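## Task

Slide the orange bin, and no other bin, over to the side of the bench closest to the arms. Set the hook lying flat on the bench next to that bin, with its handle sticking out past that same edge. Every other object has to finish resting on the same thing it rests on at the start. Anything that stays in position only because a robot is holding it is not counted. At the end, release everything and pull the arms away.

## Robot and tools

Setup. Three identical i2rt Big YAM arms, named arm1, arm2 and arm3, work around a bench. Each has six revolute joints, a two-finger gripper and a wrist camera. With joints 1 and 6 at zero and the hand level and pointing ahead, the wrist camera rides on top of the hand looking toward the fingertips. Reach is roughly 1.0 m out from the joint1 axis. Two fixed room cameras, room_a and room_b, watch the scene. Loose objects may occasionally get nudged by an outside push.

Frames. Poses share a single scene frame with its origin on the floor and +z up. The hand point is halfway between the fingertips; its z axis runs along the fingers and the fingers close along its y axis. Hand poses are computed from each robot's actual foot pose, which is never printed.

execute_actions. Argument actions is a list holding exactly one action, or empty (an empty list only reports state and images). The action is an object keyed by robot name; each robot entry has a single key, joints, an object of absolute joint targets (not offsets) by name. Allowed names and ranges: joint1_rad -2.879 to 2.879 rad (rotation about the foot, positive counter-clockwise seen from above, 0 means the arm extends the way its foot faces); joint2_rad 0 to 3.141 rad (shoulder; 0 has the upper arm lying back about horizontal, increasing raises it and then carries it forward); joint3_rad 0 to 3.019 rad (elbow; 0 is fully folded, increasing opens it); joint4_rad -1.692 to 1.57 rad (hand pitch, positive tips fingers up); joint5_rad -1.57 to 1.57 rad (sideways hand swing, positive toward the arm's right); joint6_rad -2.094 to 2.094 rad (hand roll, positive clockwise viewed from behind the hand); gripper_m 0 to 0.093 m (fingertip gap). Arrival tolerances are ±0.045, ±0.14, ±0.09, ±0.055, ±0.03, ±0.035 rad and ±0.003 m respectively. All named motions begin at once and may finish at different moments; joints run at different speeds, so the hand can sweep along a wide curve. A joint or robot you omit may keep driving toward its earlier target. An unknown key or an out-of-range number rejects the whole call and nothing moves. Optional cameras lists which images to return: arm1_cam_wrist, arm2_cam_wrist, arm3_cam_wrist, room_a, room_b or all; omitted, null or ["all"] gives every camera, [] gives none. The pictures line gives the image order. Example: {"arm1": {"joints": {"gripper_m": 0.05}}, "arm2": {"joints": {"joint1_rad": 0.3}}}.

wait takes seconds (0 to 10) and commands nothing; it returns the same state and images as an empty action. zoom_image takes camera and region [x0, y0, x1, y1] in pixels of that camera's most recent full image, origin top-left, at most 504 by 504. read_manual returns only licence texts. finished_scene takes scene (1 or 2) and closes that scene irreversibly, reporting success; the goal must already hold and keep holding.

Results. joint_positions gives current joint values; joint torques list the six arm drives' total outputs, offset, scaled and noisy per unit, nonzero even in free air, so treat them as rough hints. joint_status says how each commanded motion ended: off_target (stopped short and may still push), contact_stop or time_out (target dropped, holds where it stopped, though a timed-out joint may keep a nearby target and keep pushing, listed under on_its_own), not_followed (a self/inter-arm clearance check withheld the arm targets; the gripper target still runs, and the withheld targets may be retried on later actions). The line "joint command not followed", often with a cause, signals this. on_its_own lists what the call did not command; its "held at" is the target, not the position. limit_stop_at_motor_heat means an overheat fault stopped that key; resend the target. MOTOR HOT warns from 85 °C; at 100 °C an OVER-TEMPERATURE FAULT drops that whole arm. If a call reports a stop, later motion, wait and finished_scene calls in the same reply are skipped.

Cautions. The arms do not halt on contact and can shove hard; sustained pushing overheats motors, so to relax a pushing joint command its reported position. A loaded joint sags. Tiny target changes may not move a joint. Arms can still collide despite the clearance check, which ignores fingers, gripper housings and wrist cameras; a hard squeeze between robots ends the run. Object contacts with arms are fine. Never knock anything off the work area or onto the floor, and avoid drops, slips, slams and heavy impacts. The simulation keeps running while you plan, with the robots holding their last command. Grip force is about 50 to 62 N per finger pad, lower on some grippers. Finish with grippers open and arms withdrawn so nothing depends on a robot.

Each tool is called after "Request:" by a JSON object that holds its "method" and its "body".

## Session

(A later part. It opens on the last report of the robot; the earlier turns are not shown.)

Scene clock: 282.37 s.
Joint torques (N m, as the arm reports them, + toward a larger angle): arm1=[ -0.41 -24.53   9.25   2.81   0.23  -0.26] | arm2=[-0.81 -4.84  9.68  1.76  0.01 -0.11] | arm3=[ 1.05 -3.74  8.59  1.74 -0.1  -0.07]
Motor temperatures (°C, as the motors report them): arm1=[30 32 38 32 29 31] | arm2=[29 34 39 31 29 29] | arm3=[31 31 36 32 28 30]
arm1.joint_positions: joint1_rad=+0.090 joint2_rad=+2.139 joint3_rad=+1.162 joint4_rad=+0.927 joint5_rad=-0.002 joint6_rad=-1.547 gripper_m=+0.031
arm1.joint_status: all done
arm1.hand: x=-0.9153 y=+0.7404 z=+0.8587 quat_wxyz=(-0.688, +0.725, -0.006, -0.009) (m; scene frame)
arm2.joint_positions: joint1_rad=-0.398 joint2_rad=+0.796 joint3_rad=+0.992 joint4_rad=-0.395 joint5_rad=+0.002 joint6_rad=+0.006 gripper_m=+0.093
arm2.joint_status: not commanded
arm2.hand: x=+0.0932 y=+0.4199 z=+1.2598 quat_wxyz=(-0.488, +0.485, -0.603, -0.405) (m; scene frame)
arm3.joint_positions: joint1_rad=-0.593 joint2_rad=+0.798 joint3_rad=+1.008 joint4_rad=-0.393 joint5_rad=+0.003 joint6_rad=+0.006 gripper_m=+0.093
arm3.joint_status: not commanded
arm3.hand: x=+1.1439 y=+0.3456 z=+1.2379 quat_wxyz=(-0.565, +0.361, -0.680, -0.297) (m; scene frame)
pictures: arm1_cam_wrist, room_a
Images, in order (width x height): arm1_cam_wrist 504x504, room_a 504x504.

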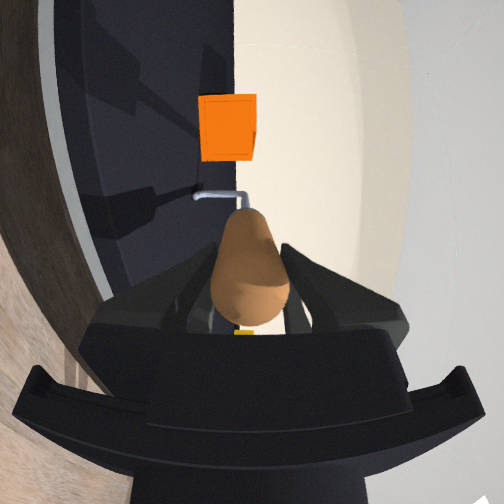

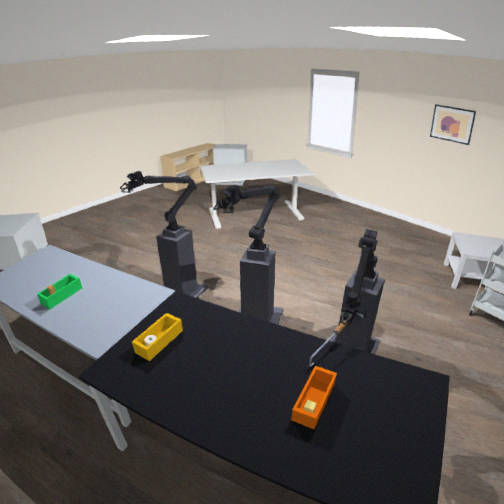

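Request:
{"method": "execute_actions", "body": {"actions": [{"arm1":{"joints":{"joint1_rad":0.022,"joint2_rad":1.93,"joint3_rad":1.19,"joint4_rad":0.80,"joint5_rad":-0.335}}}], "cameras": ["arm1_cam_wrist"]}}

Request:
{"method": "execute_actions", "body": {"actions": [{"arm1":{"joints":{"joint2_rad":2.12,"joint3_rad":1.55,"joint4_rad":0.65}}}], "cameras": ["arm1_cam_wrist","room_a"]}}

Request:
{"method": "zoom_image", "body": {"camera": "room_a", "region": [260, 280, 440, 440]}}

Scene clock: 294.23 s.
Joint torques (N m, as the arm reports them, + toward a larger angle): arm1=[ -1.77 -24.59  11.6    2.84   0.17  -0.16] | arm2=[-0.94 -4.89  9.69  1.79  0.01 -0.11] | arm3=[ 0.7  -3.44  8.63  1.76 -0.1  -0.07]
Motor temperatures (°C, as the motors report them): arm1=[30 32 38 32 29 31] | arm2=[29 34 39 31 29 29] | arm3=[31 31 36 32 28 30]
arm1.joint_positions: joint1_rad=+0.018 joint2_rad=+1.957 joint3_rad=+1.159 joint4_rad=+0.767 joint5_rad=-0.335 joint6_rad=-1.558 gripper_m=+0.031
arm1.joint_status: all done
arm1.hand: x=-0.9194 y=+0.7309 z=+0.9492 quat_wxyz=(-0.688, +0.713, +0.088, -0.100) (m; scene frame)
arm2.joint_positions: joint1_rad=-0.398 joint2_rad=+0.796 joint3_rad=+0.992 joint4_rad=-0.395 joint5_rad=+0.002 joint6_rad=+0.006 gripper_m=+0.093
arm2.joint_status: not commanded
arm2.hand: x=+0.0932 y=+0.4199 z=+1.2598 quat_wxyz=(-0.488, +0.485, -0.603, -0.405) (m; scene frame)
arm3.joint_positions: joint1_rad=-0.593 joint2_rad=+0.798 joint3_rad=+1.008 joint4_rad=-0.393 joint5_rad=+0.003 joint6_rad=+0.006 gripper_m=+0.093
arm3.joint_status: not commanded
arm3.hand: x=+1.1439 y=+0.3456 z=+1.2379 quat_wxyz=(-0.565, +0.361, -0.680, -0.297) (m; scene frame)
pictures: arm1_cam_wrist
Images, in order (width x height): arm1_cam_wrist 504x504.

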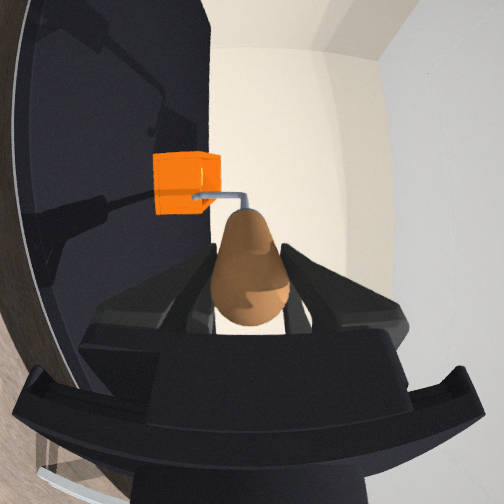

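Scene clock: 295.37 s.
Joint torques (N m, as the arm reports them, + toward a larger angle): arm1=[ -0.07 -30.12  16.95   3.32   0.05  -0.15] | arm2=[-0.76 -4.99  9.66  1.8   0.02 -0.11] | arm3=[ 0.91 -3.42  8.59  1.74 -0.11 -0.08]
Motor temperatures (°C, as the motors report them): arm1=[30 32 38 32 29 31] | arm2=[29 34 39 31 29 29] | arm3=[31 31 37 32 28 30]
arm1.joint_positions: joint1_rad=+0.018 joint2_rad=+2.161 joint3_rad=+1.468 joint4_rad=+0.613 joint5_rad=-0.335 joint6_rad=-1.558 gripper_m=+0.031
arm1.joint_status: all done
arm1.hand: x=-0.9132 y=+0.8189 z=+0.9188 quat_wxyz=(-0.671, +0.729, +0.084, -0.103) (m; scene frame)
arm2.joint_positions: joint1_rad=-0.398 joint2_rad=+0.796 joint3_rad=+0.992 joint4_rad=-0.395 joint5_rad=+0.002 joint6_rad=+0.006 gripper_m=+0.093
arm2.joint_status: not commanded
arm2.hand: x=+0.0932 y=+0.4199 z=+1.2598 quat_wxyz=(-0.488, +0.485, -0.603, -0.405) (m; scene frame)
arm3.joint_positions: joint1_rad=-0.593 joint2_rad=+0.798 joint3_rad=+1.008 joint4_rad=-0.393 joint5_rad=+0.003 joint6_rad=+0.006 gripper_m=+0.093
arm3.joint_status: not commanded
arm3.hand: x=+1.1439 y=+0.3456 z=+1.2379 quat_wxyz=(-0.565, +0.361, -0.680, -0.297) (m; scene frame)
pictures: arm1_cam_wrist, room_a
Images, in order (width x height): arm1_cam_wrist 504x504, room_a 504x504.

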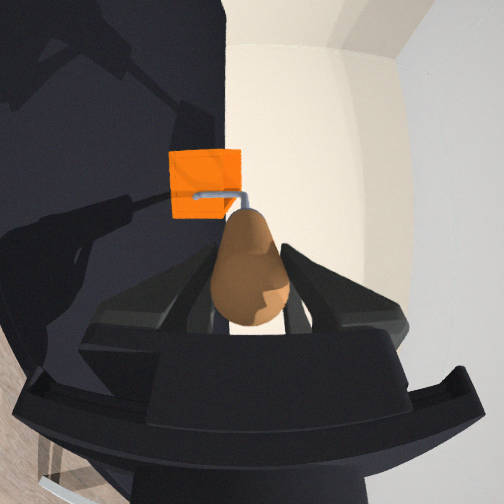

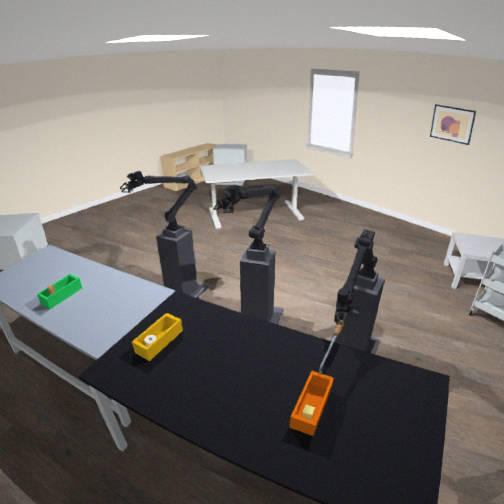

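Region (260, 280, 440, 440) of room_a's 504x504 image, scaled by 2.800, with more detail than that image has.

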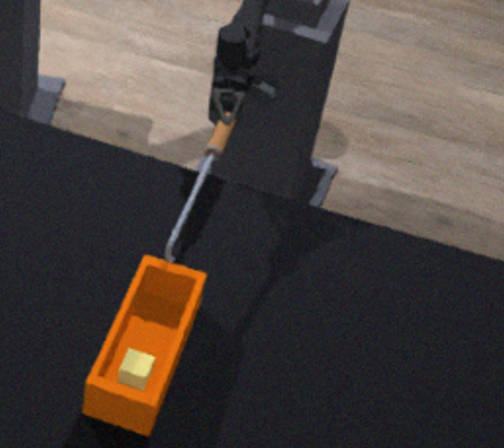

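Request:
{"method": "execute_actions", "body": {"actions": [{"arm1":{"joints":{"joint2_rad":2.0}}}], "cameras": []}}

Request:
{"method": "execute_actions", "body": {"actions": [{"arm1":{"joints":{"joint2_rad":2.16,"joint3_rad":1.77,"joint4_rad":0.55}}}], "cameras": ["arm1_cam_wrist","room_a"]}}

Request:
{"method": "zoom_image", "body": {"camera": "room_a", "region": [260, 280, 440, 440]}}

Scene clock: 310.27 s.
Joint torques (N m, as the arm reports them, + toward a larger angle): arm1=[ -0.23 -28.77  16.64   3.42   0.12  -0.2 ] | arm2=[-0.76 -5.09  9.68  1.74  0.02 -0.11] | arm3=[ 0.99 -3.55  8.59  1.73 -0.1  -0.06]
Motor temperatures (°C, as the motors report them): arm1=[30 33 42 32 29 31] | arm2=[29 34 39 31 29 29] | arm3=[31 31 37 32 28 30]
arm1.joint_positions: joint1_rad=+0.018 joint2_rad=+2.031 joint3_rad=+1.478 joint4_rad=+0.607 joint5_rad=-0.335 joint6_rad=-1.557 gripper_m=+0.031
arm1.joint_status: all done
arm1.hand: x=-0.9139 y=+0.8126 z=+1.0263 quat_wxyz=(-0.718, +0.683, +0.094, -0.095) (m; scene frame)
arm2.joint_positions: joint1_rad=-0.398 joint2_rad=+0.796 joint3_rad=+0.992 joint4_rad=-0.395 joint5_rad=+0.002 joint6_rad=+0.006 gripper_m=+0.093
arm2.joint_status: not commanded
arm2.hand: x=+0.0932 y=+0.4199 z=+1.2598 quat_wxyz=(-0.488, +0.485, -0.603, -0.405) (m; scene frame)
arm3.joint_positions: joint1_rad=-0.593 joint2_rad=+0.798 joint3_rad=+1.008 joint4_rad=-0.393 joint5_rad=+0.003 joint6_rad=+0.006 gripper_m=+0.093
arm3.joint_status: not commanded
arm3.hand: x=+1.1439 y=+0.3456 z=+1.2379 quat_wxyz=(-0.565, +0.361, -0.680, -0.297) (m; scene frame)
pictures: none
No camera images: the call's "cameras" was empty. Leave "cameras" out to get every camera's image.

Scene clock: 312.37 s.
Joint torques (N m, as the arm reports them, + toward a larger angle): arm1=[ -0.49 -32.37  18.73   3.21   0.12  -0.15] | arm2=[-0.77 -4.98  9.68  1.79  0.01 -0.11] | arm3=[ 1.   -3.63  8.57  1.77 -0.13 -0.05]
Motor temperatures (°C, as the motors report them): arm1=[30 33 43 32 29 31] | arm2=[29 34 39 31 29 29] | arm3=[31 31 37 32 28 30]
arm1.joint_positions: joint1_rad=+0.018 joint2_rad=+2.203 joint3_rad=+1.676 joint4_rad=+0.511 joint5_rad=-0.335 joint6_rad=-1.557 gripper_m=+0.031
arm1.joint_status: joint3_rad time_out (moved +0.198 of +0.292); the others done
arm1.on_its_own: joint3_rad reads +1.676 and still pushes toward +1.770 since a time_out
arm1.hand: x=-0.9101 y=+0.8673 z=+0.9741 quat_wxyz=(-0.694, +0.708, +0.089, -0.099) (m; scene frame)
arm2.joint_positions: joint1_rad=-0.398 joint2_rad=+0.796 joint3_rad=+0.992 joint4_rad=-0.395 joint5_rad=+0.002 joint6_rad=+0.006 gripper_m=+0.093
arm2.joint_status: not commanded
arm2.hand: x=+0.0932 y=+0.4199 z=+1.2598 quat_wxyz=(-0.488, +0.485, -0.603, -0.405) (m; scene frame)
arm3.joint_positions: joint1_rad=-0.593 joint2_rad=+0.798 joint3_rad=+1.008 joint4_rad=-0.393 joint5_rad=+0.003 joint6_rad=+0.006 gripper_m=+0.093
arm3.joint_status: not commanded
arm3.hand: x=+1.1439 y=+0.3456 z=+1.2379 quat_wxyz=(-0.565, +0.361, -0.680, -0.297) (m; scene frame)
pictures: arm1_cam_wrist, room_a
Images, in order (width x height): arm1_cam_wrist 504x504, room_a 504x504.

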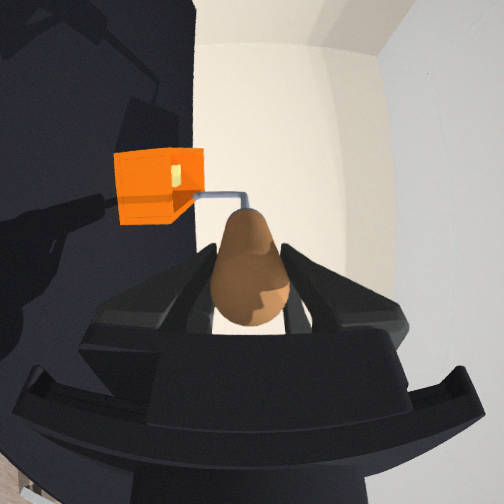

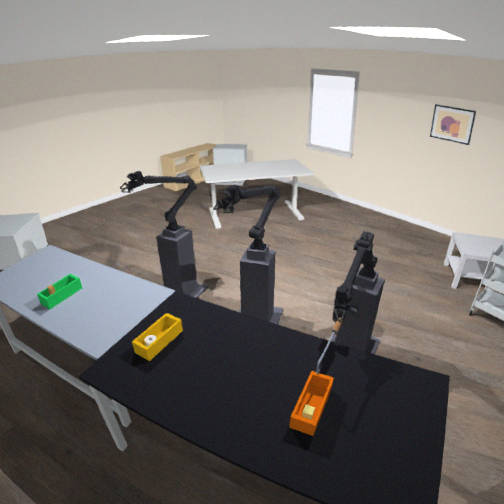

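Region (260, 280, 440, 440) of room_a's 504x504 image, scaled by 2.800, with more detail than that image has.

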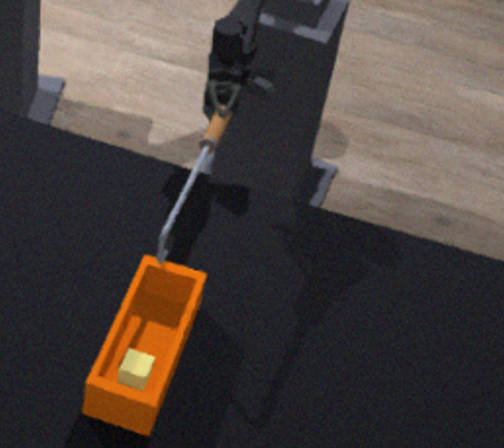

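Request:
{"method": "execute_actions", "body": {"actions": [{"arm1":{"joints":{"joint1_rad":0.04,"joint2_rad":2.25,"joint3_rad":1.76}}}], "cameras": ["arm1_cam_wrist","room_a"]}}

Request:
{"method": "zoom_image", "body": {"camera": "room_a", "region": [260, 280, 440, 440]}}

Scene clock: 318.63 s.
Joint torques (N m, as the arm reports them, + toward a larger angle): arm1=[ -0.51 -29.85  16.62   2.3    0.1   -0.07] | arm2=[-0.84 -4.95  9.64  1.78  0.02 -0.1 ] | arm3=[ 0.82 -3.45  8.67  1.79 -0.11 -0.05]
Motor temperatures (°C, as the motors report them): arm1=[30 34 44 32 29 31] | arm2=[29 34 39 31 29 29] | arm3=[31 31 37 32 28 30]
arm1.joint_positions: joint1_rad=+0.031 joint2_rad=+2.258 joint3_rad=+1.690 joint4_rad=+0.532 joint5_rad=-0.335 joint6_rad=-1.568 gripper_m=+0.031
arm1.joint_status: all done
arm1.hand: x=-0.9206 y=+0.8731 z=+0.9405 quat_wxyz=(-0.687, +0.713, +0.096, -0.101) (m; scene frame)
arm2.joint_positions: joint1_rad=-0.398 joint2_rad=+0.796 joint3_rad=+0.992 joint4_rad=-0.395 joint5_rad=+0.002 joint6_rad=+0.006 gripper_m=+0.093
arm2.joint_status: not commanded
arm2.hand: x=+0.0932 y=+0.4199 z=+1.2598 quat_wxyz=(-0.488, +0.485, -0.603, -0.405) (m; scene frame)
arm3.joint_positions: joint1_rad=-0.593 joint2_rad=+0.798 joint3_rad=+1.008 joint4_rad=-0.393 joint5_rad=+0.003 joint6_rad=+0.006 gripper_m=+0.093
arm3.joint_status: not commanded
arm3.hand: x=+1.1439 y=+0.3456 z=+1.2379 quat_wxyz=(-0.565, +0.361, -0.680, -0.297) (m; scene frame)
pictures: arm1_cam_wrist, room_a
Images, in order (width x height): arm1_cam_wrist 504x504, room_a 504x504.

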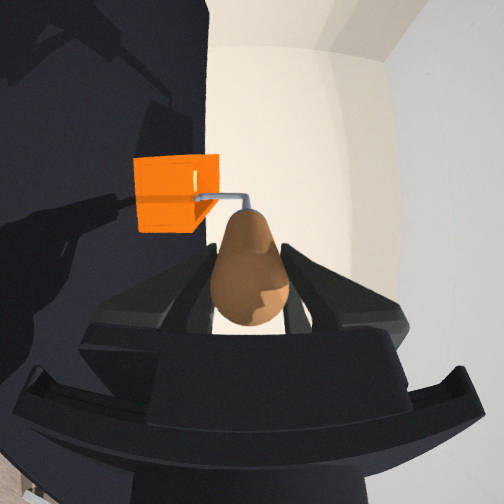

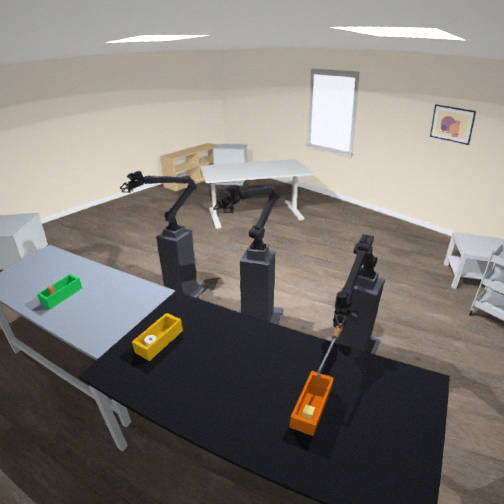

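Region (260, 280, 440, 440) of room_a's 504x504 image, scaled by 2.800, with more detail than that image has.

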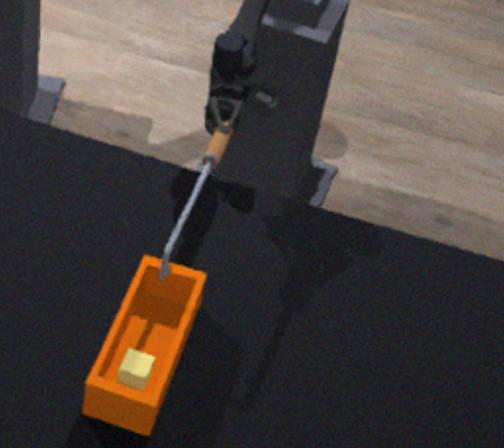

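Request:
{"method": "execute_actions", "body": {"actions": [{"arm1":{"joints":{"joint3_rad":1.87}}}], "cameras": []}}

Request:
{"method": "execute_actions", "body": {"actions": [{"arm1":{"joints":{"joint2_rad":2.31,"joint3_rad":1.96,"joint4_rad":0.50}}}], "cameras": ["arm1_cam_wrist","room_a"]}}

Request:
{"method": "zoom_image", "body": {"camera": "room_a", "region": [260, 280, 440, 440]}}

Scene clock: 328.07 s.
Joint torques (N m, as the arm reports them, + toward a larger angle): arm1=[ -0.63 -31.58  18.33   3.18   0.12  -0.18] | arm2=[-0.88 -5.    9.68  1.76  0.03 -0.11] | arm3=[ 1.07 -3.72  8.58  1.73 -0.12 -0.05]
Motor temperatures (°C, as the motors report them): arm1=[30 34 45 32 29 31] | arm2=[29 34 39 31 29 29] | arm3=[31 31 37 32 28 30]
arm1.joint_positions: joint1_rad=+0.031 joint2_rad=+2.280 joint3_rad=+1.782 joint4_rad=+0.517 joint5_rad=-0.335 joint6_rad=-1.560 gripper_m=+0.031
arm1.joint_status: all done
arm1.hand: x=-0.9196 y=+0.8921 z=+0.9701 quat_wxyz=(-0.705, +0.695, +0.096, -0.100) (m; scene frame)
arm2.joint_positions: joint1_rad=-0.398 joint2_rad=+0.796 joint3_rad=+0.992 joint4_rad=-0.395 joint5_rad=+0.002 joint6_rad=+0.006 gripper_m=+0.093
arm2.joint_status: not commanded
arm2.hand: x=+0.0932 y=+0.4199 z=+1.2598 quat_wxyz=(-0.488, +0.485, -0.603, -0.405) (m; scene frame)
arm3.joint_positions: joint1_rad=-0.593 joint2_rad=+0.798 joint3_rad=+1.008 joint4_rad=-0.393 joint5_rad=+0.003 joint6_rad=+0.006 gripper_m=+0.093
arm3.joint_status: not commanded
arm3.hand: x=+1.1439 y=+0.3456 z=+1.2379 quat_wxyz=(-0.565, +0.361, -0.680, -0.297) (m; scene frame)
pictures: none
No camera images: the call's "cameras" was empty. Leave "cameras" out to get every camera's image.

Scene clock: 329.87 s.
Joint torques (N m, as the arm reports them, + toward a larger angle): arm1=[  0.64 -32.36  19.55   2.95   0.09  -0.1 ] | arm2=[-0.82 -5.12  9.63  1.8   0.02 -0.11] | arm3=[ 1.08 -3.67  8.63  1.75 -0.11 -0.07]
Motor temperatures (°C, as the motors report them): arm1=[30 34 45 32 29 31] | arm2=[29 34 39 31 29 29] | arm3=[31 31 37 32 28 30]
arm1.joint_positions: joint1_rad=+0.031 joint2_rad=+2.337 joint3_rad=+1.861 joint4_rad=+0.467 joint5_rad=-0.335 joint6_rad=-1.559 gripper_m=+0.031
arm1.joint_status: joint3_rad time_out (moved +0.080 of +0.178); the others done
arm1.on_its_own: joint3_rad reads +1.861 and still pushes toward +1.960 since a time_out
arm1.hand: x=-0.9186 y=+0.9095 z=+0.9538 quat_wxyz=(-0.696, +0.705, +0.094, -0.102) (m; scene frame)
arm2.joint_positions: joint1_rad=-0.398 joint2_rad=+0.796 joint3_rad=+0.992 joint4_rad=-0.395 joint5_rad=+0.002 joint6_rad=+0.006 gripper_m=+0.093
arm2.joint_status: not commanded
arm2.hand: x=+0.0932 y=+0.4199 z=+1.2598 quat_wxyz=(-0.488, +0.485, -0.603, -0.405) (m; scene frame)
arm3.joint_positions: joint1_rad=-0.593 joint2_rad=+0.798 joint3_rad=+1.008 joint4_rad=-0.393 joint5_rad=+0.003 joint6_rad=+0.006 gripper_m=+0.093
arm3.joint_status: not commanded
arm3.hand: x=+1.1439 y=+0.3456 z=+1.2379 quat_wxyz=(-0.565, +0.361, -0.680, -0.297) (m; scene frame)
pictures: arm1_cam_wrist, room_a
Images, in order (width x height): arm1_cam_wrist 504x504, room_a 504x504.

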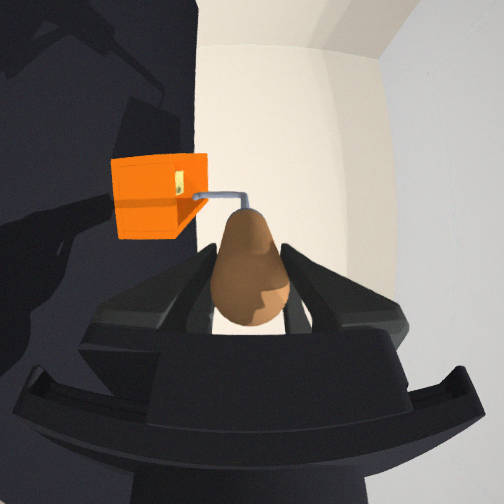

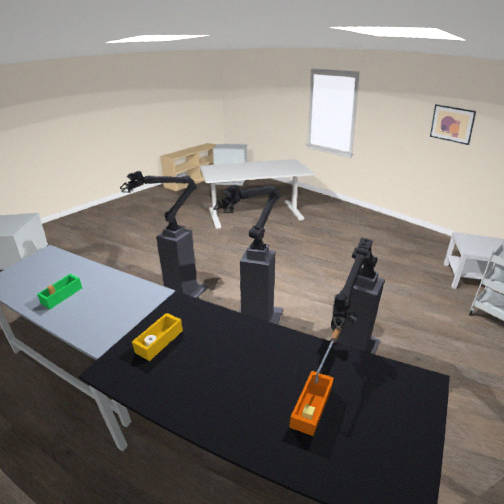

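Region (260, 280, 440, 440) of room_a's 504x504 image, scaled by 2.800, with more detail than that image has.

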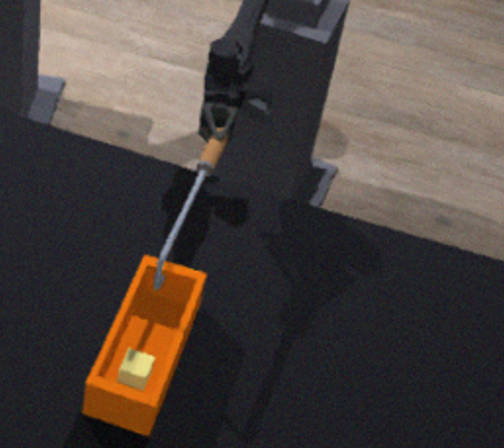

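Request:
{"method": "execute_actions", "body": {"actions": [{"arm1":{"joints":{"joint2_rad":2.37,"joint3_rad":1.95}}}], "cameras": ["arm1_cam_wrist","room_a"]}}

Request:
{"method": "zoom_image", "body": {"camera": "room_a", "region": [260, 280, 440, 440]}}

Scene clock: 334.80 s.
Joint torques (N m, as the arm reports them, + toward a larger angle): arm1=[  0.39 -34.22  17.91   3.15   0.08  -0.18] | arm2=[-0.81 -4.98  9.68  1.8   0.02 -0.12] | arm3=[ 0.88 -3.65  8.62  1.71 -0.1  -0.05]
Motor temperatures (°C, as the motors report them): arm1=[30 34 46 32 29 31] | arm2=[29 34 39 31 29 29] | arm3=[31 31 37 32 28 30]
arm1.joint_positions: joint1_rad=+0.031 joint2_rad=+2.412 joint3_rad=+1.868 joint4_rad=+0.462 joint5_rad=-0.335 joint6_rad=-1.558 gripper_m=+0.031
arm1.joint_status: all done
arm1.hand: x=-0.9183 y=+0.9119 z=+0.8901 quat_wxyz=(-0.670, +0.729, +0.089, -0.107) (m; scene frame)
arm2.joint_positions: joint1_rad=-0.398 joint2_rad=+0.796 joint3_rad=+0.992 joint4_rad=-0.395 joint5_rad=+0.002 joint6_rad=+0.006 gripper_m=+0.093
arm2.joint_status: not commanded
arm2.hand: x=+0.0932 y=+0.4199 z=+1.2598 quat_wxyz=(-0.488, +0.485, -0.603, -0.405) (m; scene frame)
arm3.joint_positions: joint1_rad=-0.593 joint2_rad=+0.798 joint3_rad=+1.008 joint4_rad=-0.393 joint5_rad=+0.003 joint6_rad=+0.006 gripper_m=+0.093
arm3.joint_status: not commanded
arm3.hand: x=+1.1439 y=+0.3456 z=+1.2379 quat_wxyz=(-0.565, +0.361, -0.680, -0.297) (m; scene frame)
pictures: arm1_cam_wrist, room_a
Images, in order (width x height): arm1_cam_wrist 504x504, room_a 504x504.

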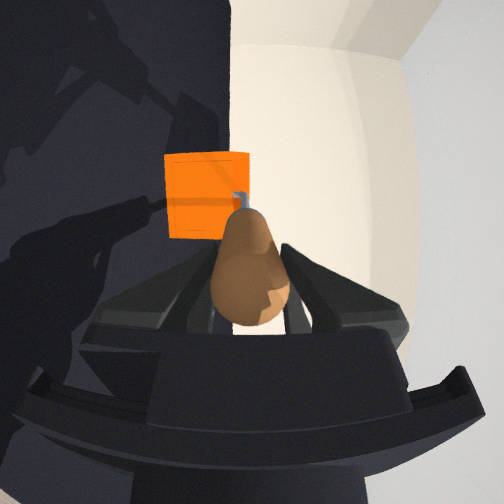

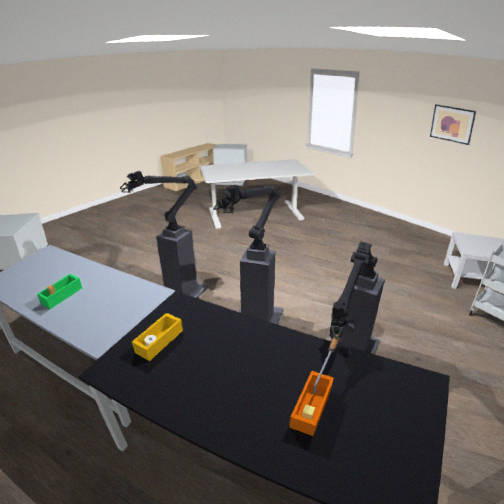

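Region (260, 280, 440, 440) of room_a's 504x504 image, scaled by 2.800, with more detail than that image has.

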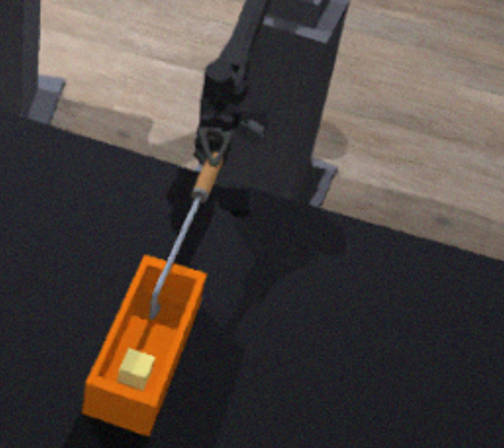

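Request:
{"method": "execute_actions", "body": {"actions": [{"arm1":{"joints":{"joint2_rad":2.125,"joint3_rad":1.39,"joint4_rad":0.76}}}], "cameras": ["arm1_cam_wrist"]}}

Request:
{"method": "execute_actions", "body": {"actions": [{"arm1":{"joints":{"joint1_rad":0.01,"joint2_rad":1.935,"joint3_rad":0.98,"joint4_rad":0.96,"joint5_rad":-0.355}}}], "cameras": ["arm1_cam_wrist","room_a"]}}

Scene clock: 345.87 s.
Joint torques (N m, as the arm reports them, + toward a larger angle): arm1=[  0.07 -30.01  12.52   3.41   0.05  -0.13] | arm2=[-0.86 -5.09  9.63  1.82  0.01 -0.1 ] | arm3=[ 1.04 -3.45  8.57  1.73 -0.08 -0.06]
Motor temperatures (°C, as the motors report them): arm1=[30 35 46 32 29 31] | arm2=[29 34 39 31 29 29] | arm3=[31 31 37 32 28 30]
arm1.joint_positions: joint1_rad=+0.031 joint2_rad=+2.170 joint3_rad=+1.348 joint4_rad=+0.718 joint5_rad=-0.335 joint6_rad=-1.559 gripper_m=+0.031
arm1.joint_status: all done
arm1.hand: x=-0.9253 y=+0.7867 z=+0.8752 quat_wxyz=(-0.662, +0.737, +0.087, -0.109) (m; scene frame)
arm2.joint_positions: joint1_rad=-0.398 joint2_rad=+0.796 joint3_rad=+0.992 joint4_rad=-0.395 joint5_rad=+0.002 joint6_rad=+0.006 gripper_m=+0.093
arm2.joint_status: not commanded
arm2.hand: x=+0.0932 y=+0.4199 z=+1.2598 quat_wxyz=(-0.488, +0.485, -0.603, -0.405) (m; scene frame)
arm3.joint_positions: joint1_rad=-0.593 joint2_rad=+0.798 joint3_rad=+1.008 joint4_rad=-0.393 joint5_rad=+0.003 joint6_rad=+0.006 gripper_m=+0.093
arm3.joint_status: not commanded
arm3.hand: x=+1.1439 y=+0.3456 z=+1.2379 quat_wxyz=(-0.565, +0.361, -0.680, -0.297) (m; scene frame)
pictures: arm1_cam_wrist
Images, in order (width x height): arm1_cam_wrist 504x504.

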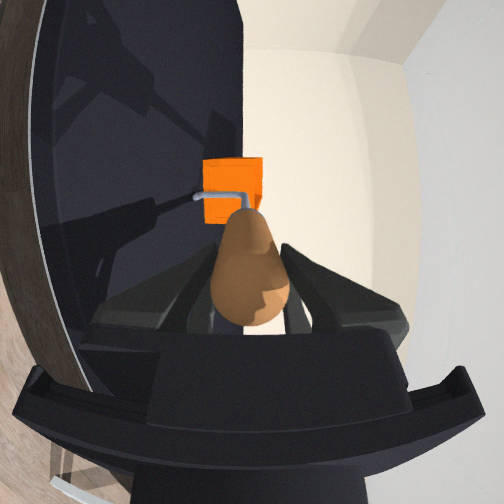

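Scene clock: 347.13 s.
Joint torques (N m, as the arm reports them, + toward a larger angle): arm1=[ -1.39 -23.95  10.49   3.21   0.07  -0.15] | arm2=[-0.81 -5.14  9.64  1.8   0.02 -0.11] | arm3=[ 1.12 -3.46  8.6   1.77 -0.1  -0.07]
Motor temperatures (°C, as the motors report them): arm1=[30 35 46 32 29 31] | arm2=[29 34 39 31 29 29] | arm3=[31 31 37 32 28 30]
arm1.joint_positions: joint1_rad=+0.019 joint2_rad=+1.966 joint3_rad=+0.944 joint4_rad=+0.920 joint5_rad=-0.355 joint6_rad=-1.557 gripper_m=+0.031
arm1.joint_status: all done
arm1.hand: x=-0.9275 y=+0.6644 z=+0.8788 quat_wxyz=(-0.662, +0.736, +0.089, -0.112) (m; scene frame)
arm2.joint_positions: joint1_rad=-0.398 joint2_rad=+0.796 joint3_rad=+0.992 joint4_rad=-0.395 joint5_rad=+0.002 joint6_rad=+0.006 gripper_m=+0.093
arm2.joint_status: not commanded
arm2.hand: x=+0.0932 y=+0.4199 z=+1.2598 quat_wxyz=(-0.488, +0.485, -0.603, -0.405) (m; scene frame)
arm3.joint_positions: joint1_rad=-0.593 joint2_rad=+0.798 joint3_rad=+1.008 joint4_rad=-0.393 joint5_rad=+0.003 joint6_rad=+0.006 gripper_m=+0.093
arm3.joint_status: not commanded
arm3.hand: x=+1.1439 y=+0.3456 z=+1.2379 quat_wxyz=(-0.565, +0.361, -0.680, -0.297) (m; scene frame)
pictures: arm1_cam_wrist, room_a
Images, in order (width x height): arm1_cam_wrist 504x504, room_a 504x504.

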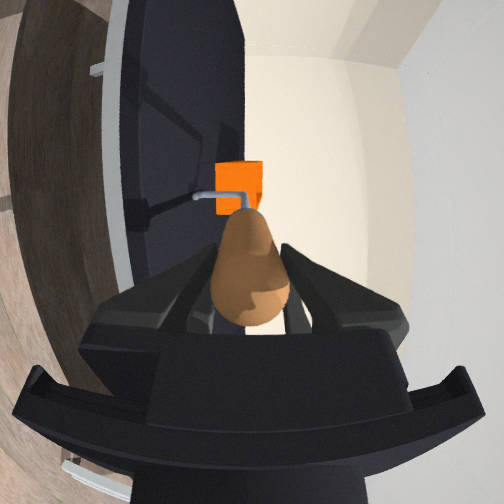

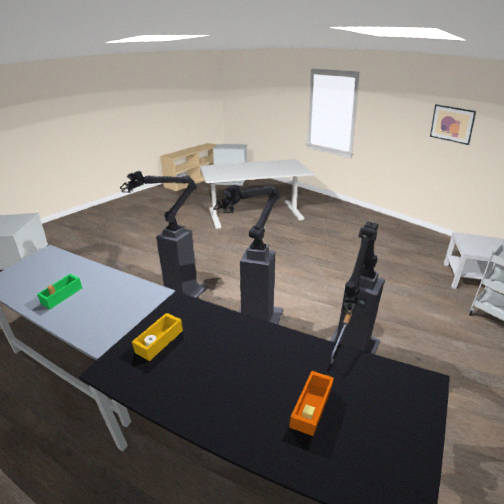

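Request:
{"method": "execute_actions", "body": {"actions": [{"arm1":{"joints":{"joint1_rad":0.035,"joint2_rad":1.95,"joint3_rad":1.55,"joint4_rad":0.87,"joint5_rad":-0.335}}}], "cameras": []}}

Request:
{"method": "execute_actions", "body": {"actions": [{"arm1":{"joints":{"joint2_rad":2.2,"joint3_rad":1.93,"joint4_rad":0.55}}}], "cameras": ["arm1_cam_wrist"]}}

Request:
{"method": "execute_actions", "body": {"actions": [{"arm1":{"joints":{"joint2_rad":2.36,"joint4_rad":0.5}}}], "cameras": ["arm1_cam_wrist","room_a"]}}

Scene clock: 362.47 s.
Joint torques (N m, as the arm reports them, + toward a larger angle): arm1=[  0.66 -27.2   16.32   3.05   0.26  -0.21] | arm2=[-0.81 -5.08  9.64  1.79  0.02 -0.1 ] | arm3=[ 1.01 -3.66  8.62  1.75 -0.09 -0.06]
Motor temperatures (°C, as the motors report them): arm1=[30 34 43 32 29 31] | arm2=[29 34 39 31 29 29] | arm3=[31 31 37 32 28 30]
arm1.joint_positions: joint1_rad=+0.025 joint2_rad=+1.976 joint3_rad=+1.486 joint4_rad=+0.832 joint5_rad=-0.336 joint6_rad=-1.555 gripper_m=+0.031
arm1.joint_status: all done
arm1.hand: x=-0.9204 y=+0.7942 z=+1.1255 quat_wxyz=(-0.807, +0.574, +0.115, -0.077) (m; scene frame)
arm2.joint_positions: joint1_rad=-0.398 joint2_rad=+0.796 joint3_rad=+0.992 joint4_rad=-0.395 joint5_rad=+0.002 joint6_rad=+0.006 gripper_m=+0.093
arm2.joint_status: not commanded
arm2.hand: x=+0.0932 y=+0.4199 z=+1.2598 quat_wxyz=(-0.488, +0.485, -0.603, -0.405) (m; scene frame)
arm3.joint_positions: joint1_rad=-0.593 joint2_rad=+0.798 joint3_rad=+1.008 joint4_rad=-0.393 joint5_rad=+0.003 joint6_rad=+0.006 gripper_m=+0.093
arm3.joint_status: not commanded
arm3.hand: x=+1.1439 y=+0.3456 z=+1.2379 quat_wxyz=(-0.565, +0.361, -0.680, -0.297) (m; scene frame)
pictures: none
No camera images: the call's "cameras" was empty. Leave "cameras" out to get every camera's image.

Scene clock: 364.83 s.
Joint torques (N m, as the arm reports them, + toward a larger angle): arm1=[  0.14 -34.64  19.17   3.48   0.16  -0.16] | arm2=[-0.71 -5.05  9.68  1.8   0.03 -0.11] | arm3=[ 1.2  -3.58  8.63  1.78 -0.09 -0.06]
Motor temperatures (°C, as the motors report them): arm1=[30 34 44 32 29 31] | arm2=[29 34 39 31 29 29] | arm3=[31 31 37 32 28 30]
arm1.joint_positions: joint1_rad=+0.025 joint2_rad=+2.259 joint3_rad=+1.840 joint4_rad=+0.505 joint5_rad=-0.336 joint6_rad=-1.555 gripper_m=+0.031
arm1.joint_status: joint3_rad time_out (moved +0.354 of +0.444); the others done
arm1.on_its_own: joint3_rad reads +1.840 and still pushes toward +1.930 since a time_out
arm1.hand: x=-0.9136 y=+0.8996 z=+1.0188 quat_wxyz=(-0.728, +0.672, +0.097, -0.096) (m; scene frame)
arm2.joint_positions: joint1_rad=-0.398 joint2_rad=+0.796 joint3_rad=+0.992 joint4_rad=-0.395 joint5_rad=+0.002 joint6_rad=+0.006 gripper_m=+0.093
arm2.joint_status: not commanded
arm2.hand: x=+0.0932 y=+0.4199 z=+1.2598 quat_wxyz=(-0.488, +0.485, -0.603, -0.405) (m; scene frame)
arm3.joint_positions: joint1_rad=-0.593 joint2_rad=+0.798 joint3_rad=+1.008 joint4_rad=-0.393 joint5_rad=+0.003 joint6_rad=+0.006 gripper_m=+0.093
arm3.joint_status: not commanded
arm3.hand: x=+1.1439 y=+0.3456 z=+1.2379 quat_wxyz=(-0.565, +0.361, -0.680, -0.297) (m; scene frame)
pictures: arm1_cam_wrist
Images, in order (width x height): arm1_cam_wrist 504x504.

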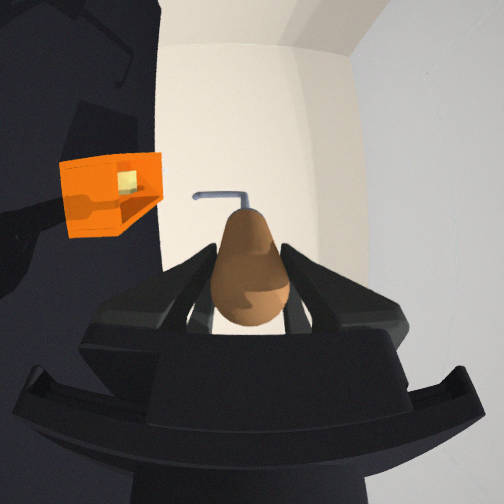

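not run: a stop came earlier in this reply.

Request:
{"method": "execute_actions", "body": {"actions": [{"arm1":{"joints":{"joint1_rad":0.04,"joint2_rad":2.35,"joint4_rad":0.5}}}], "cameras": ["arm1_cam_wrist","room_a"]}}

Scene clock: 373.10 s.
Joint torques (N m, as the arm reports them, + toward a larger angle): arm1=[  0.48 -35.68  16.67   3.34   0.08  -0.17] | arm2=[-0.73 -4.97  9.66  1.76  0.02 -0.11] | arm3=[ 0.8  -3.63  8.6   1.71 -0.11 -0.06]
Motor temperatures (°C, as the motors report them): arm1=[30 35 46 32 29 31] | arm2=[29 34 39 31 29 29] | arm3=[31 31 37 32 28 30]
arm1.joint_positions: joint1_rad=+0.029 joint2_rad=+2.409 joint3_rad=+1.860 joint4_rad=+0.457 joint5_rad=-0.335 joint6_rad=-1.557 gripper_m=+0.031
arm1.joint_status: all done
arm1.hand: x=-0.9171 y=+0.9100 z=+0.8862 quat_wxyz=(-0.666, +0.733, +0.087, -0.108) (m; scene frame)
arm2.joint_positions: joint1_rad=-0.398 joint2_rad=+0.796 joint3_rad=+0.992 joint4_rad=-0.395 joint5_rad=+0.002 joint6_rad=+0.006 gripper_m=+0.093
arm2.joint_status: not commanded
arm2.hand: x=+0.0932 y=+0.4199 z=+1.2598 quat_wxyz=(-0.488, +0.485, -0.603, -0.405) (m; scene frame)
arm3.joint_positions: joint1_rad=-0.593 joint2_rad=+0.798 joint3_rad=+1.008 joint4_rad=-0.393 joint5_rad=+0.003 joint6_rad=+0.006 gripper_m=+0.093
arm3.joint_status: not commanded
arm3.hand: x=+1.1439 y=+0.3456 z=+1.2379 quat_wxyz=(-0.565, +0.361, -0.680, -0.297) (m; scene frame)
pictures: arm1_cam_wrist, room_a
Images, in order (width x height): arm1_cam_wrist 504x504, room_a 504x504.

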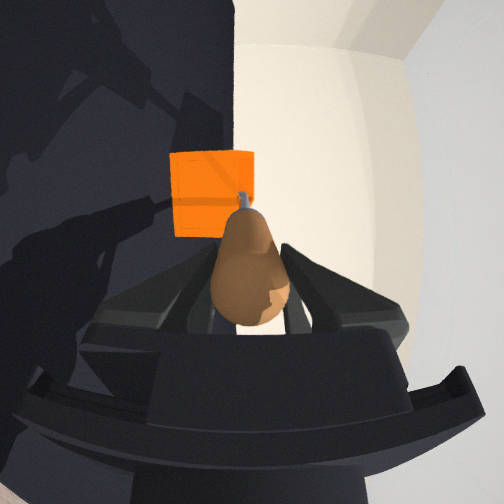

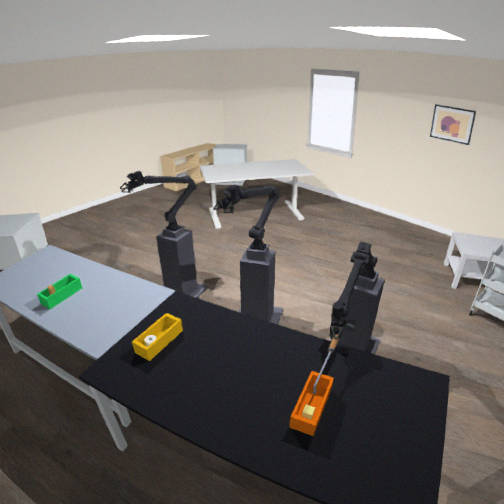

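Request:
{"method": "execute_actions", "body": {"actions": [{"arm1":{"joints":{"joint2_rad":2.30,"joint3_rad":1.764,"joint4_rad":0.57}}}], "cameras": []}}

Request:
{"method": "execute_actions", "body": {"actions": [{"arm1":{"joints":{"joint2_rad":2.227,"joint3_rad":1.624,"joint4_rad":0.648}}}], "cameras": []}}

Request:
{"method": "execute_actions", "body": {"actions": [{"arm1":{"joints":{"joint2_rad":2.157,"joint3_rad":1.484,"joint4_rad":0.718}}}], "cameras": ["arm1_cam_wrist"]}}

Scene clock: 383.60 s.
Joint torques (N m, as the arm reports them, + toward a larger angle): arm1=[  0.26 -34.27  12.64   3.37   0.05  -0.12] | arm2=[-0.94 -5.07  9.63  1.81  0.01 -0.1 ] | arm3=[ 1.22 -3.76  8.62  1.78 -0.12 -0.07]
Motor temperatures (°C, as the motors report them): arm1=[30 36 46 32 29 31] | arm2=[29 34 40 31 29 29] | arm3=[31 31 37 32 28 30]
arm1.joint_positions: joint1_rad=+0.029 joint2_rad=+2.351 joint3_rad=+1.737 joint4_rad=+0.521 joint5_rad=-0.334 joint6_rad=-1.558 gripper_m=+0.031
arm1.joint_status: all done
arm1.hand: x=-0.9184 y=+0.8843 z=+0.8842 quat_wxyz=(-0.666, +0.733, +0.087, -0.108) (m; scene frame)
arm2.joint_positions: joint1_rad=-0.398 joint2_rad=+0.796 joint3_rad=+0.992 joint4_rad=-0.395 joint5_rad=+0.002 joint6_rad=+0.006 gripper_m=+0.093
arm2.joint_status: not commanded
arm2.hand: x=+0.0932 y=+0.4199 z=+1.2598 quat_wxyz=(-0.488, +0.485, -0.603, -0.405) (m; scene frame)
arm3.joint_positions: joint1_rad=-0.593 joint2_rad=+0.798 joint3_rad=+1.008 joint4_rad=-0.393 joint5_rad=+0.003 joint6_rad=+0.006 gripper_m=+0.093
arm3.joint_status: not commanded
arm3.hand: x=+1.1439 y=+0.3456 z=+1.2379 quat_wxyz=(-0.565, +0.361, -0.680, -0.297) (m; scene frame)
pictures: none
No camera images: the call's "cameras" was empty. Leave "cameras" out to get every camera's image.

Scene clock: 384.37 s.
Joint torques (N m, as the arm reports them, + toward a larger angle): arm1=[  0.48 -33.58  11.88   3.81   0.01  -0.19] | arm2=[-0.71 -5.08  9.64  1.8   0.02 -0.12] | arm3=[ 1.04 -3.65  8.55  1.71 -0.11 -0.07]
Motor temperatures (°C, as the motors report them): arm1=[30 36 46 32 29 31] | arm2=[29 34 40 31 29 29] | arm3=[31 31 37 32 28 30]
arm1.joint_positions: joint1_rad=+0.029 joint2_rad=+2.287 joint3_rad=+1.602 joint4_rad=+0.594 joint5_rad=-0.334 joint6_rad=-1.558 gripper_m=+0.031
arm1.joint_status: all done
arm1.hand: x=-0.9201 y=+0.8531 z=+0.8833 quat_wxyz=(-0.667, +0.732, +0.087, -0.107) (m; scene frame)
arm2.joint_positions: joint1_rad=-0.398 joint2_rad=+0.796 joint3_rad=+0.992 joint4_rad=-0.395 joint5_rad=+0.002 joint6_rad=+0.006 gripper_m=+0.093
arm2.joint_status: not commanded
arm2.hand: x=+0.0932 y=+0.4199 z=+1.2598 quat_wxyz=(-0.488, +0.485, -0.603, -0.405) (m; scene frame)
arm3.joint_positions: joint1_rad=-0.593 joint2_rad=+0.798 joint3_rad=+1.008 joint4_rad=-0.393 joint5_rad=+0.003 joint6_rad=+0.006 gripper_m=+0.093
arm3.joint_status: not commanded
arm3.hand: x=+1.1439 y=+0.3456 z=+1.2379 quat_wxyz=(-0.565, +0.361, -0.680, -0.297) (m; scene frame)
pictures: none
No camera images: the call's "cameras" was empty. Leave "cameras" out to get every camera's image.

Scene clock: 386.30 s.
Joint torques (N m, as the arm reports them, + toward a larger angle): arm1=[  0.48 -32.24  11.31   3.88   0.    -0.13] | arm2=[-0.78 -5.07  9.68  1.76  0.02 -0.11] | arm3=[ 1.06 -3.5   8.54  1.71 -0.09 -0.06]
Motor temperatures (°C, as the motors report them): arm1=[30 36 45 32 29 31] | arm2=[29 34 40 31 29 29] | arm3=[31 30 37 32 28 30]
arm1.joint_positions: joint1_rad=+0.029 joint2_rad=+2.215 joint3_rad=+1.461 joint4_rad=+0.662 joint5_rad=-0.334 joint6_rad=-1.558 gripper_m=+0.031
arm1.joint_status: joint4_rad time_out (moved +0.068 of +0.124); the others done
arm1.on_its_own: joint4_rad reads +0.662 and still pushes toward +0.718 since a time_out
arm1.hand: x=-0.9221 y=+0.8177 z=+0.8838 quat_wxyz=(-0.666, +0.733, +0.087, -0.107) (m; scene frame)
arm2.joint_positions: joint1_rad=-0.398 joint2_rad=+0.796 joint3_rad=+0.992 joint4_rad=-0.395 joint5_rad=+0.002 joint6_rad=+0.006 gripper_m=+0.093
arm2.joint_status: not commanded
arm2.hand: x=+0.0932 y=+0.4199 z=+1.2598 quat_wxyz=(-0.488, +0.485, -0.603, -0.405) (m; scene frame)
arm3.joint_positions: joint1_rad=-0.593 joint2_rad=+0.798 joint3_rad=+1.008 joint4_rad=-0.393 joint5_rad=+0.003 joint6_rad=+0.006 gripper_m=+0.093
arm3.joint_status: not commanded
arm3.hand: x=+1.1439 y=+0.3456 z=+1.2379 quat_wxyz=(-0.565, +0.361, -0.680, -0.297) (m; scene frame)
pictures: arm1_cam_wrist
Images, in order (width x height): arm1_cam_wrist 504x504.

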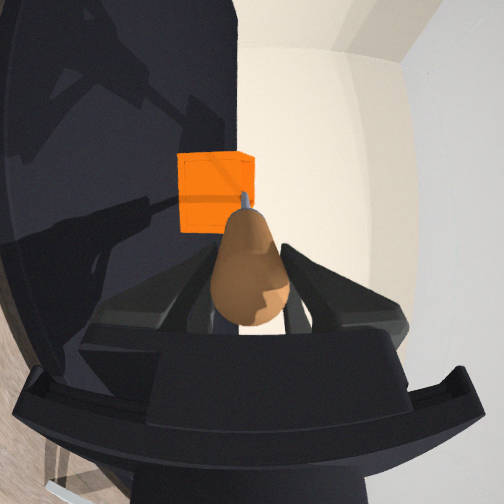

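Request:
{"method": "execute_actions", "body": {"actions": [{"arm1":{"joints":{"joint1_rad":0.015,"joint2_rad":2.067,"joint3_rad":1.304,"joint4_rad":0.808}}}], "cameras": []}}

Request:
{"method": "execute_actions", "body": {"actions": [{"arm1":{"joints":{"joint1_rad":0.005,"joint2_rad":1.98,"joint3_rad":1.124,"joint4_rad":0.898,"joint5_rad":-0.35}}}], "cameras": []}}

Request:
{"method": "execute_actions", "body": {"actions": [{"arm1":{"joints":{"joint1_rad":-0.005,"joint2_rad":1.895,"joint3_rad":0.944,"joint4_rad":0.988,"joint5_rad":-0.36}}}], "cameras": ["arm1_cam_wrist","room_a"]}}

Scene clock: 401.73 s.
Joint torques (N m, as the arm reports them, + toward a larger angle): arm1=[ -1.36 -30.28  10.59   3.82  -0.02  -0.16] | arm2=[-0.85 -5.1   9.65  1.81  0.02 -0.12] | arm3=[ 0.89 -3.65  8.62  1.73 -0.11 -0.07]
Motor temperatures (°C, as the motors report them): arm1=[30 36 43 33 29 31] | arm2=[29 34 40 31 29 29] | arm3=[31 30 37 32 28 30]
arm1.joint_positions: joint1_rad=+0.027 joint2_rad=+2.118 joint3_rad=+1.283 joint4_rad=+0.753 joint5_rad=-0.333 joint6_rad=-1.557 gripper_m=+0.031
arm1.joint_status: all done
arm1.hand: x=-0.9231 y=+0.7691 z=+0.8904 quat_wxyz=(-0.670, +0.730, +0.086, -0.106) (m; scene frame)
arm2.joint_positions: joint1_rad=-0.398 joint2_rad=+0.796 joint3_rad=+0.992 joint4_rad=-0.395 joint5_rad=+0.002 joint6_rad=+0.006 gripper_m=+0.093
arm2.joint_status: not commanded
arm2.hand: x=+0.0932 y=+0.4199 z=+1.2598 quat_wxyz=(-0.488, +0.485, -0.603, -0.405) (m; scene frame)
arm3.joint_positions: joint1_rad=-0.593 joint2_rad=+0.798 joint3_rad=+1.008 joint4_rad=-0.393 joint5_rad=+0.003 joint6_rad=+0.006 gripper_m=+0.093
arm3.joint_status: not commanded
arm3.hand: x=+1.1439 y=+0.3456 z=+1.2379 quat_wxyz=(-0.565, +0.361, -0.680, -0.297) (m; scene frame)
pictures: none
No camera images: the call's "cameras" was empty. Leave "cameras" out to get every camera's image.

Scene clock: 402.57 s.
Joint torques (N m, as the arm reports them, + toward a larger angle): arm1=[ -1.64 -27.45   9.96   3.77   0.01  -0.15] | arm2=[-0.92 -5.1   9.67  1.81  0.01 -0.11] | arm3=[ 0.84 -3.46  8.62  1.78 -0.1  -0.06]
Motor temperatures (°C, as the motors report them): arm1=[30 36 43 33 29 31] | arm2=[29 34 40 31 29 29] | arm3=[31 30 37 32 28 30]
arm1.joint_positions: joint1_rad=+0.014 joint2_rad=+2.027 joint3_rad=+1.103 joint4_rad=+0.845 joint5_rad=-0.348 joint6_rad=-1.557 gripper_m=+0.031
arm1.joint_status: all done
arm1.hand: x=-0.9194 y=+0.7155 z=+0.8922 quat_wxyz=(-0.671, +0.729, +0.087, -0.107) (m; scene frame)
arm2.joint_positions: joint1_rad=-0.398 joint2_rad=+0.796 joint3_rad=+0.992 joint4_rad=-0.395 joint5_rad=+0.002 joint6_rad=+0.006 gripper_m=+0.093
arm2.joint_status: not commanded
arm2.hand: x=+0.0932 y=+0.4199 z=+1.2598 quat_wxyz=(-0.488, +0.485, -0.603, -0.405) (m; scene frame)
arm3.joint_positions: joint1_rad=-0.593 joint2_rad=+0.798 joint3_rad=+1.008 joint4_rad=-0.393 joint5_rad=+0.003 joint6_rad=+0.006 gripper_m=+0.093
arm3.joint_status: not commanded
arm3.hand: x=+1.1439 y=+0.3456 z=+1.2379 quat_wxyz=(-0.565, +0.361, -0.680, -0.297) (m; scene frame)
pictures: none
No camera images: the call's "cameras" was empty. Leave "cameras" out to get every camera's image.

Scene clock: 403.43 s.
Joint torques (N m, as the arm reports them, + toward a larger angle): arm1=[ -1.03 -24.74   8.98   3.75  -0.05  -0.17] | arm2=[-0.89 -4.91  9.68  1.82  0.01 -0.11] | arm3=[ 1.17 -3.7   8.57  1.79 -0.11 -0.07]
Motor temperatures (°C, as the motors report them): arm1=[30 36 43 33 29 31] | arm2=[29 34 40 31 29 29] | arm3=[31 30 37 32 28 30]
arm1.joint_positions: joint1_rad=+0.005 joint2_rad=+1.938 joint3_rad=+0.923 joint4_rad=+0.935 joint5_rad=-0.358 joint6_rad=-1.557 gripper_m=+0.031
arm1.joint_status: all done
arm1.hand: x=-0.9191 y=+0.6582 z=+0.8917 quat_wxyz=(-0.671, +0.729, +0.087, -0.107) (m; scene frame)
arm2.joint_positions: joint1_rad=-0.398 joint2_rad=+0.796 joint3_rad=+0.992 joint4_rad=-0.395 joint5_rad=+0.002 joint6_rad=+0.006 gripper_m=+0.093
arm2.joint_status: not commanded
arm2.hand: x=+0.0932 y=+0.4199 z=+1.2598 quat_wxyz=(-0.488, +0.485, -0.603, -0.405) (m; scene frame)
arm3.joint_positions: joint1_rad=-0.593 joint2_rad=+0.798 joint3_rad=+1.008 joint4_rad=-0.393 joint5_rad=+0.003 joint6_rad=+0.006 gripper_m=+0.093
arm3.joint_status: not commanded
arm3.hand: x=+1.1439 y=+0.3456 z=+1.2379 quat_wxyz=(-0.565, +0.361, -0.680, -0.297) (m; scene frame)
pictures: arm1_cam_wrist, room_a
Images, in order (width x height): arm1_cam_wrist 504x504, room_a 504x504.

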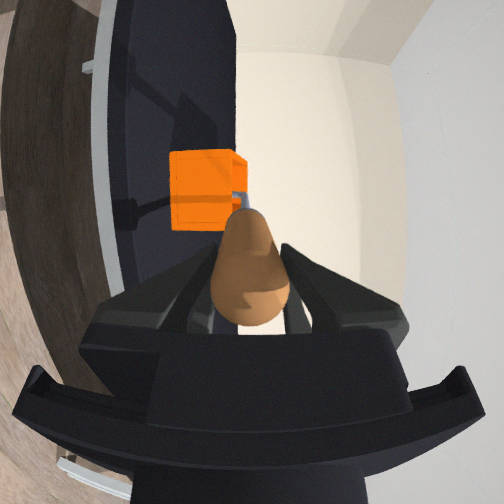

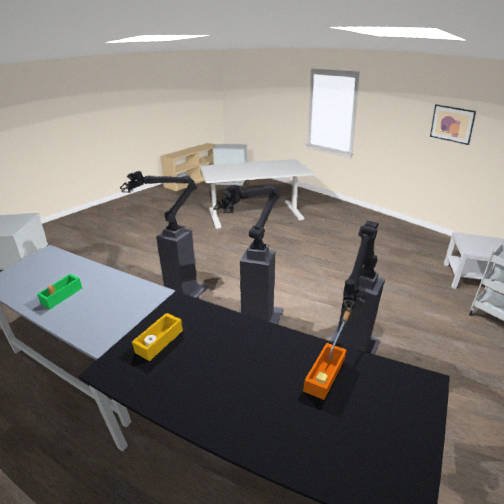

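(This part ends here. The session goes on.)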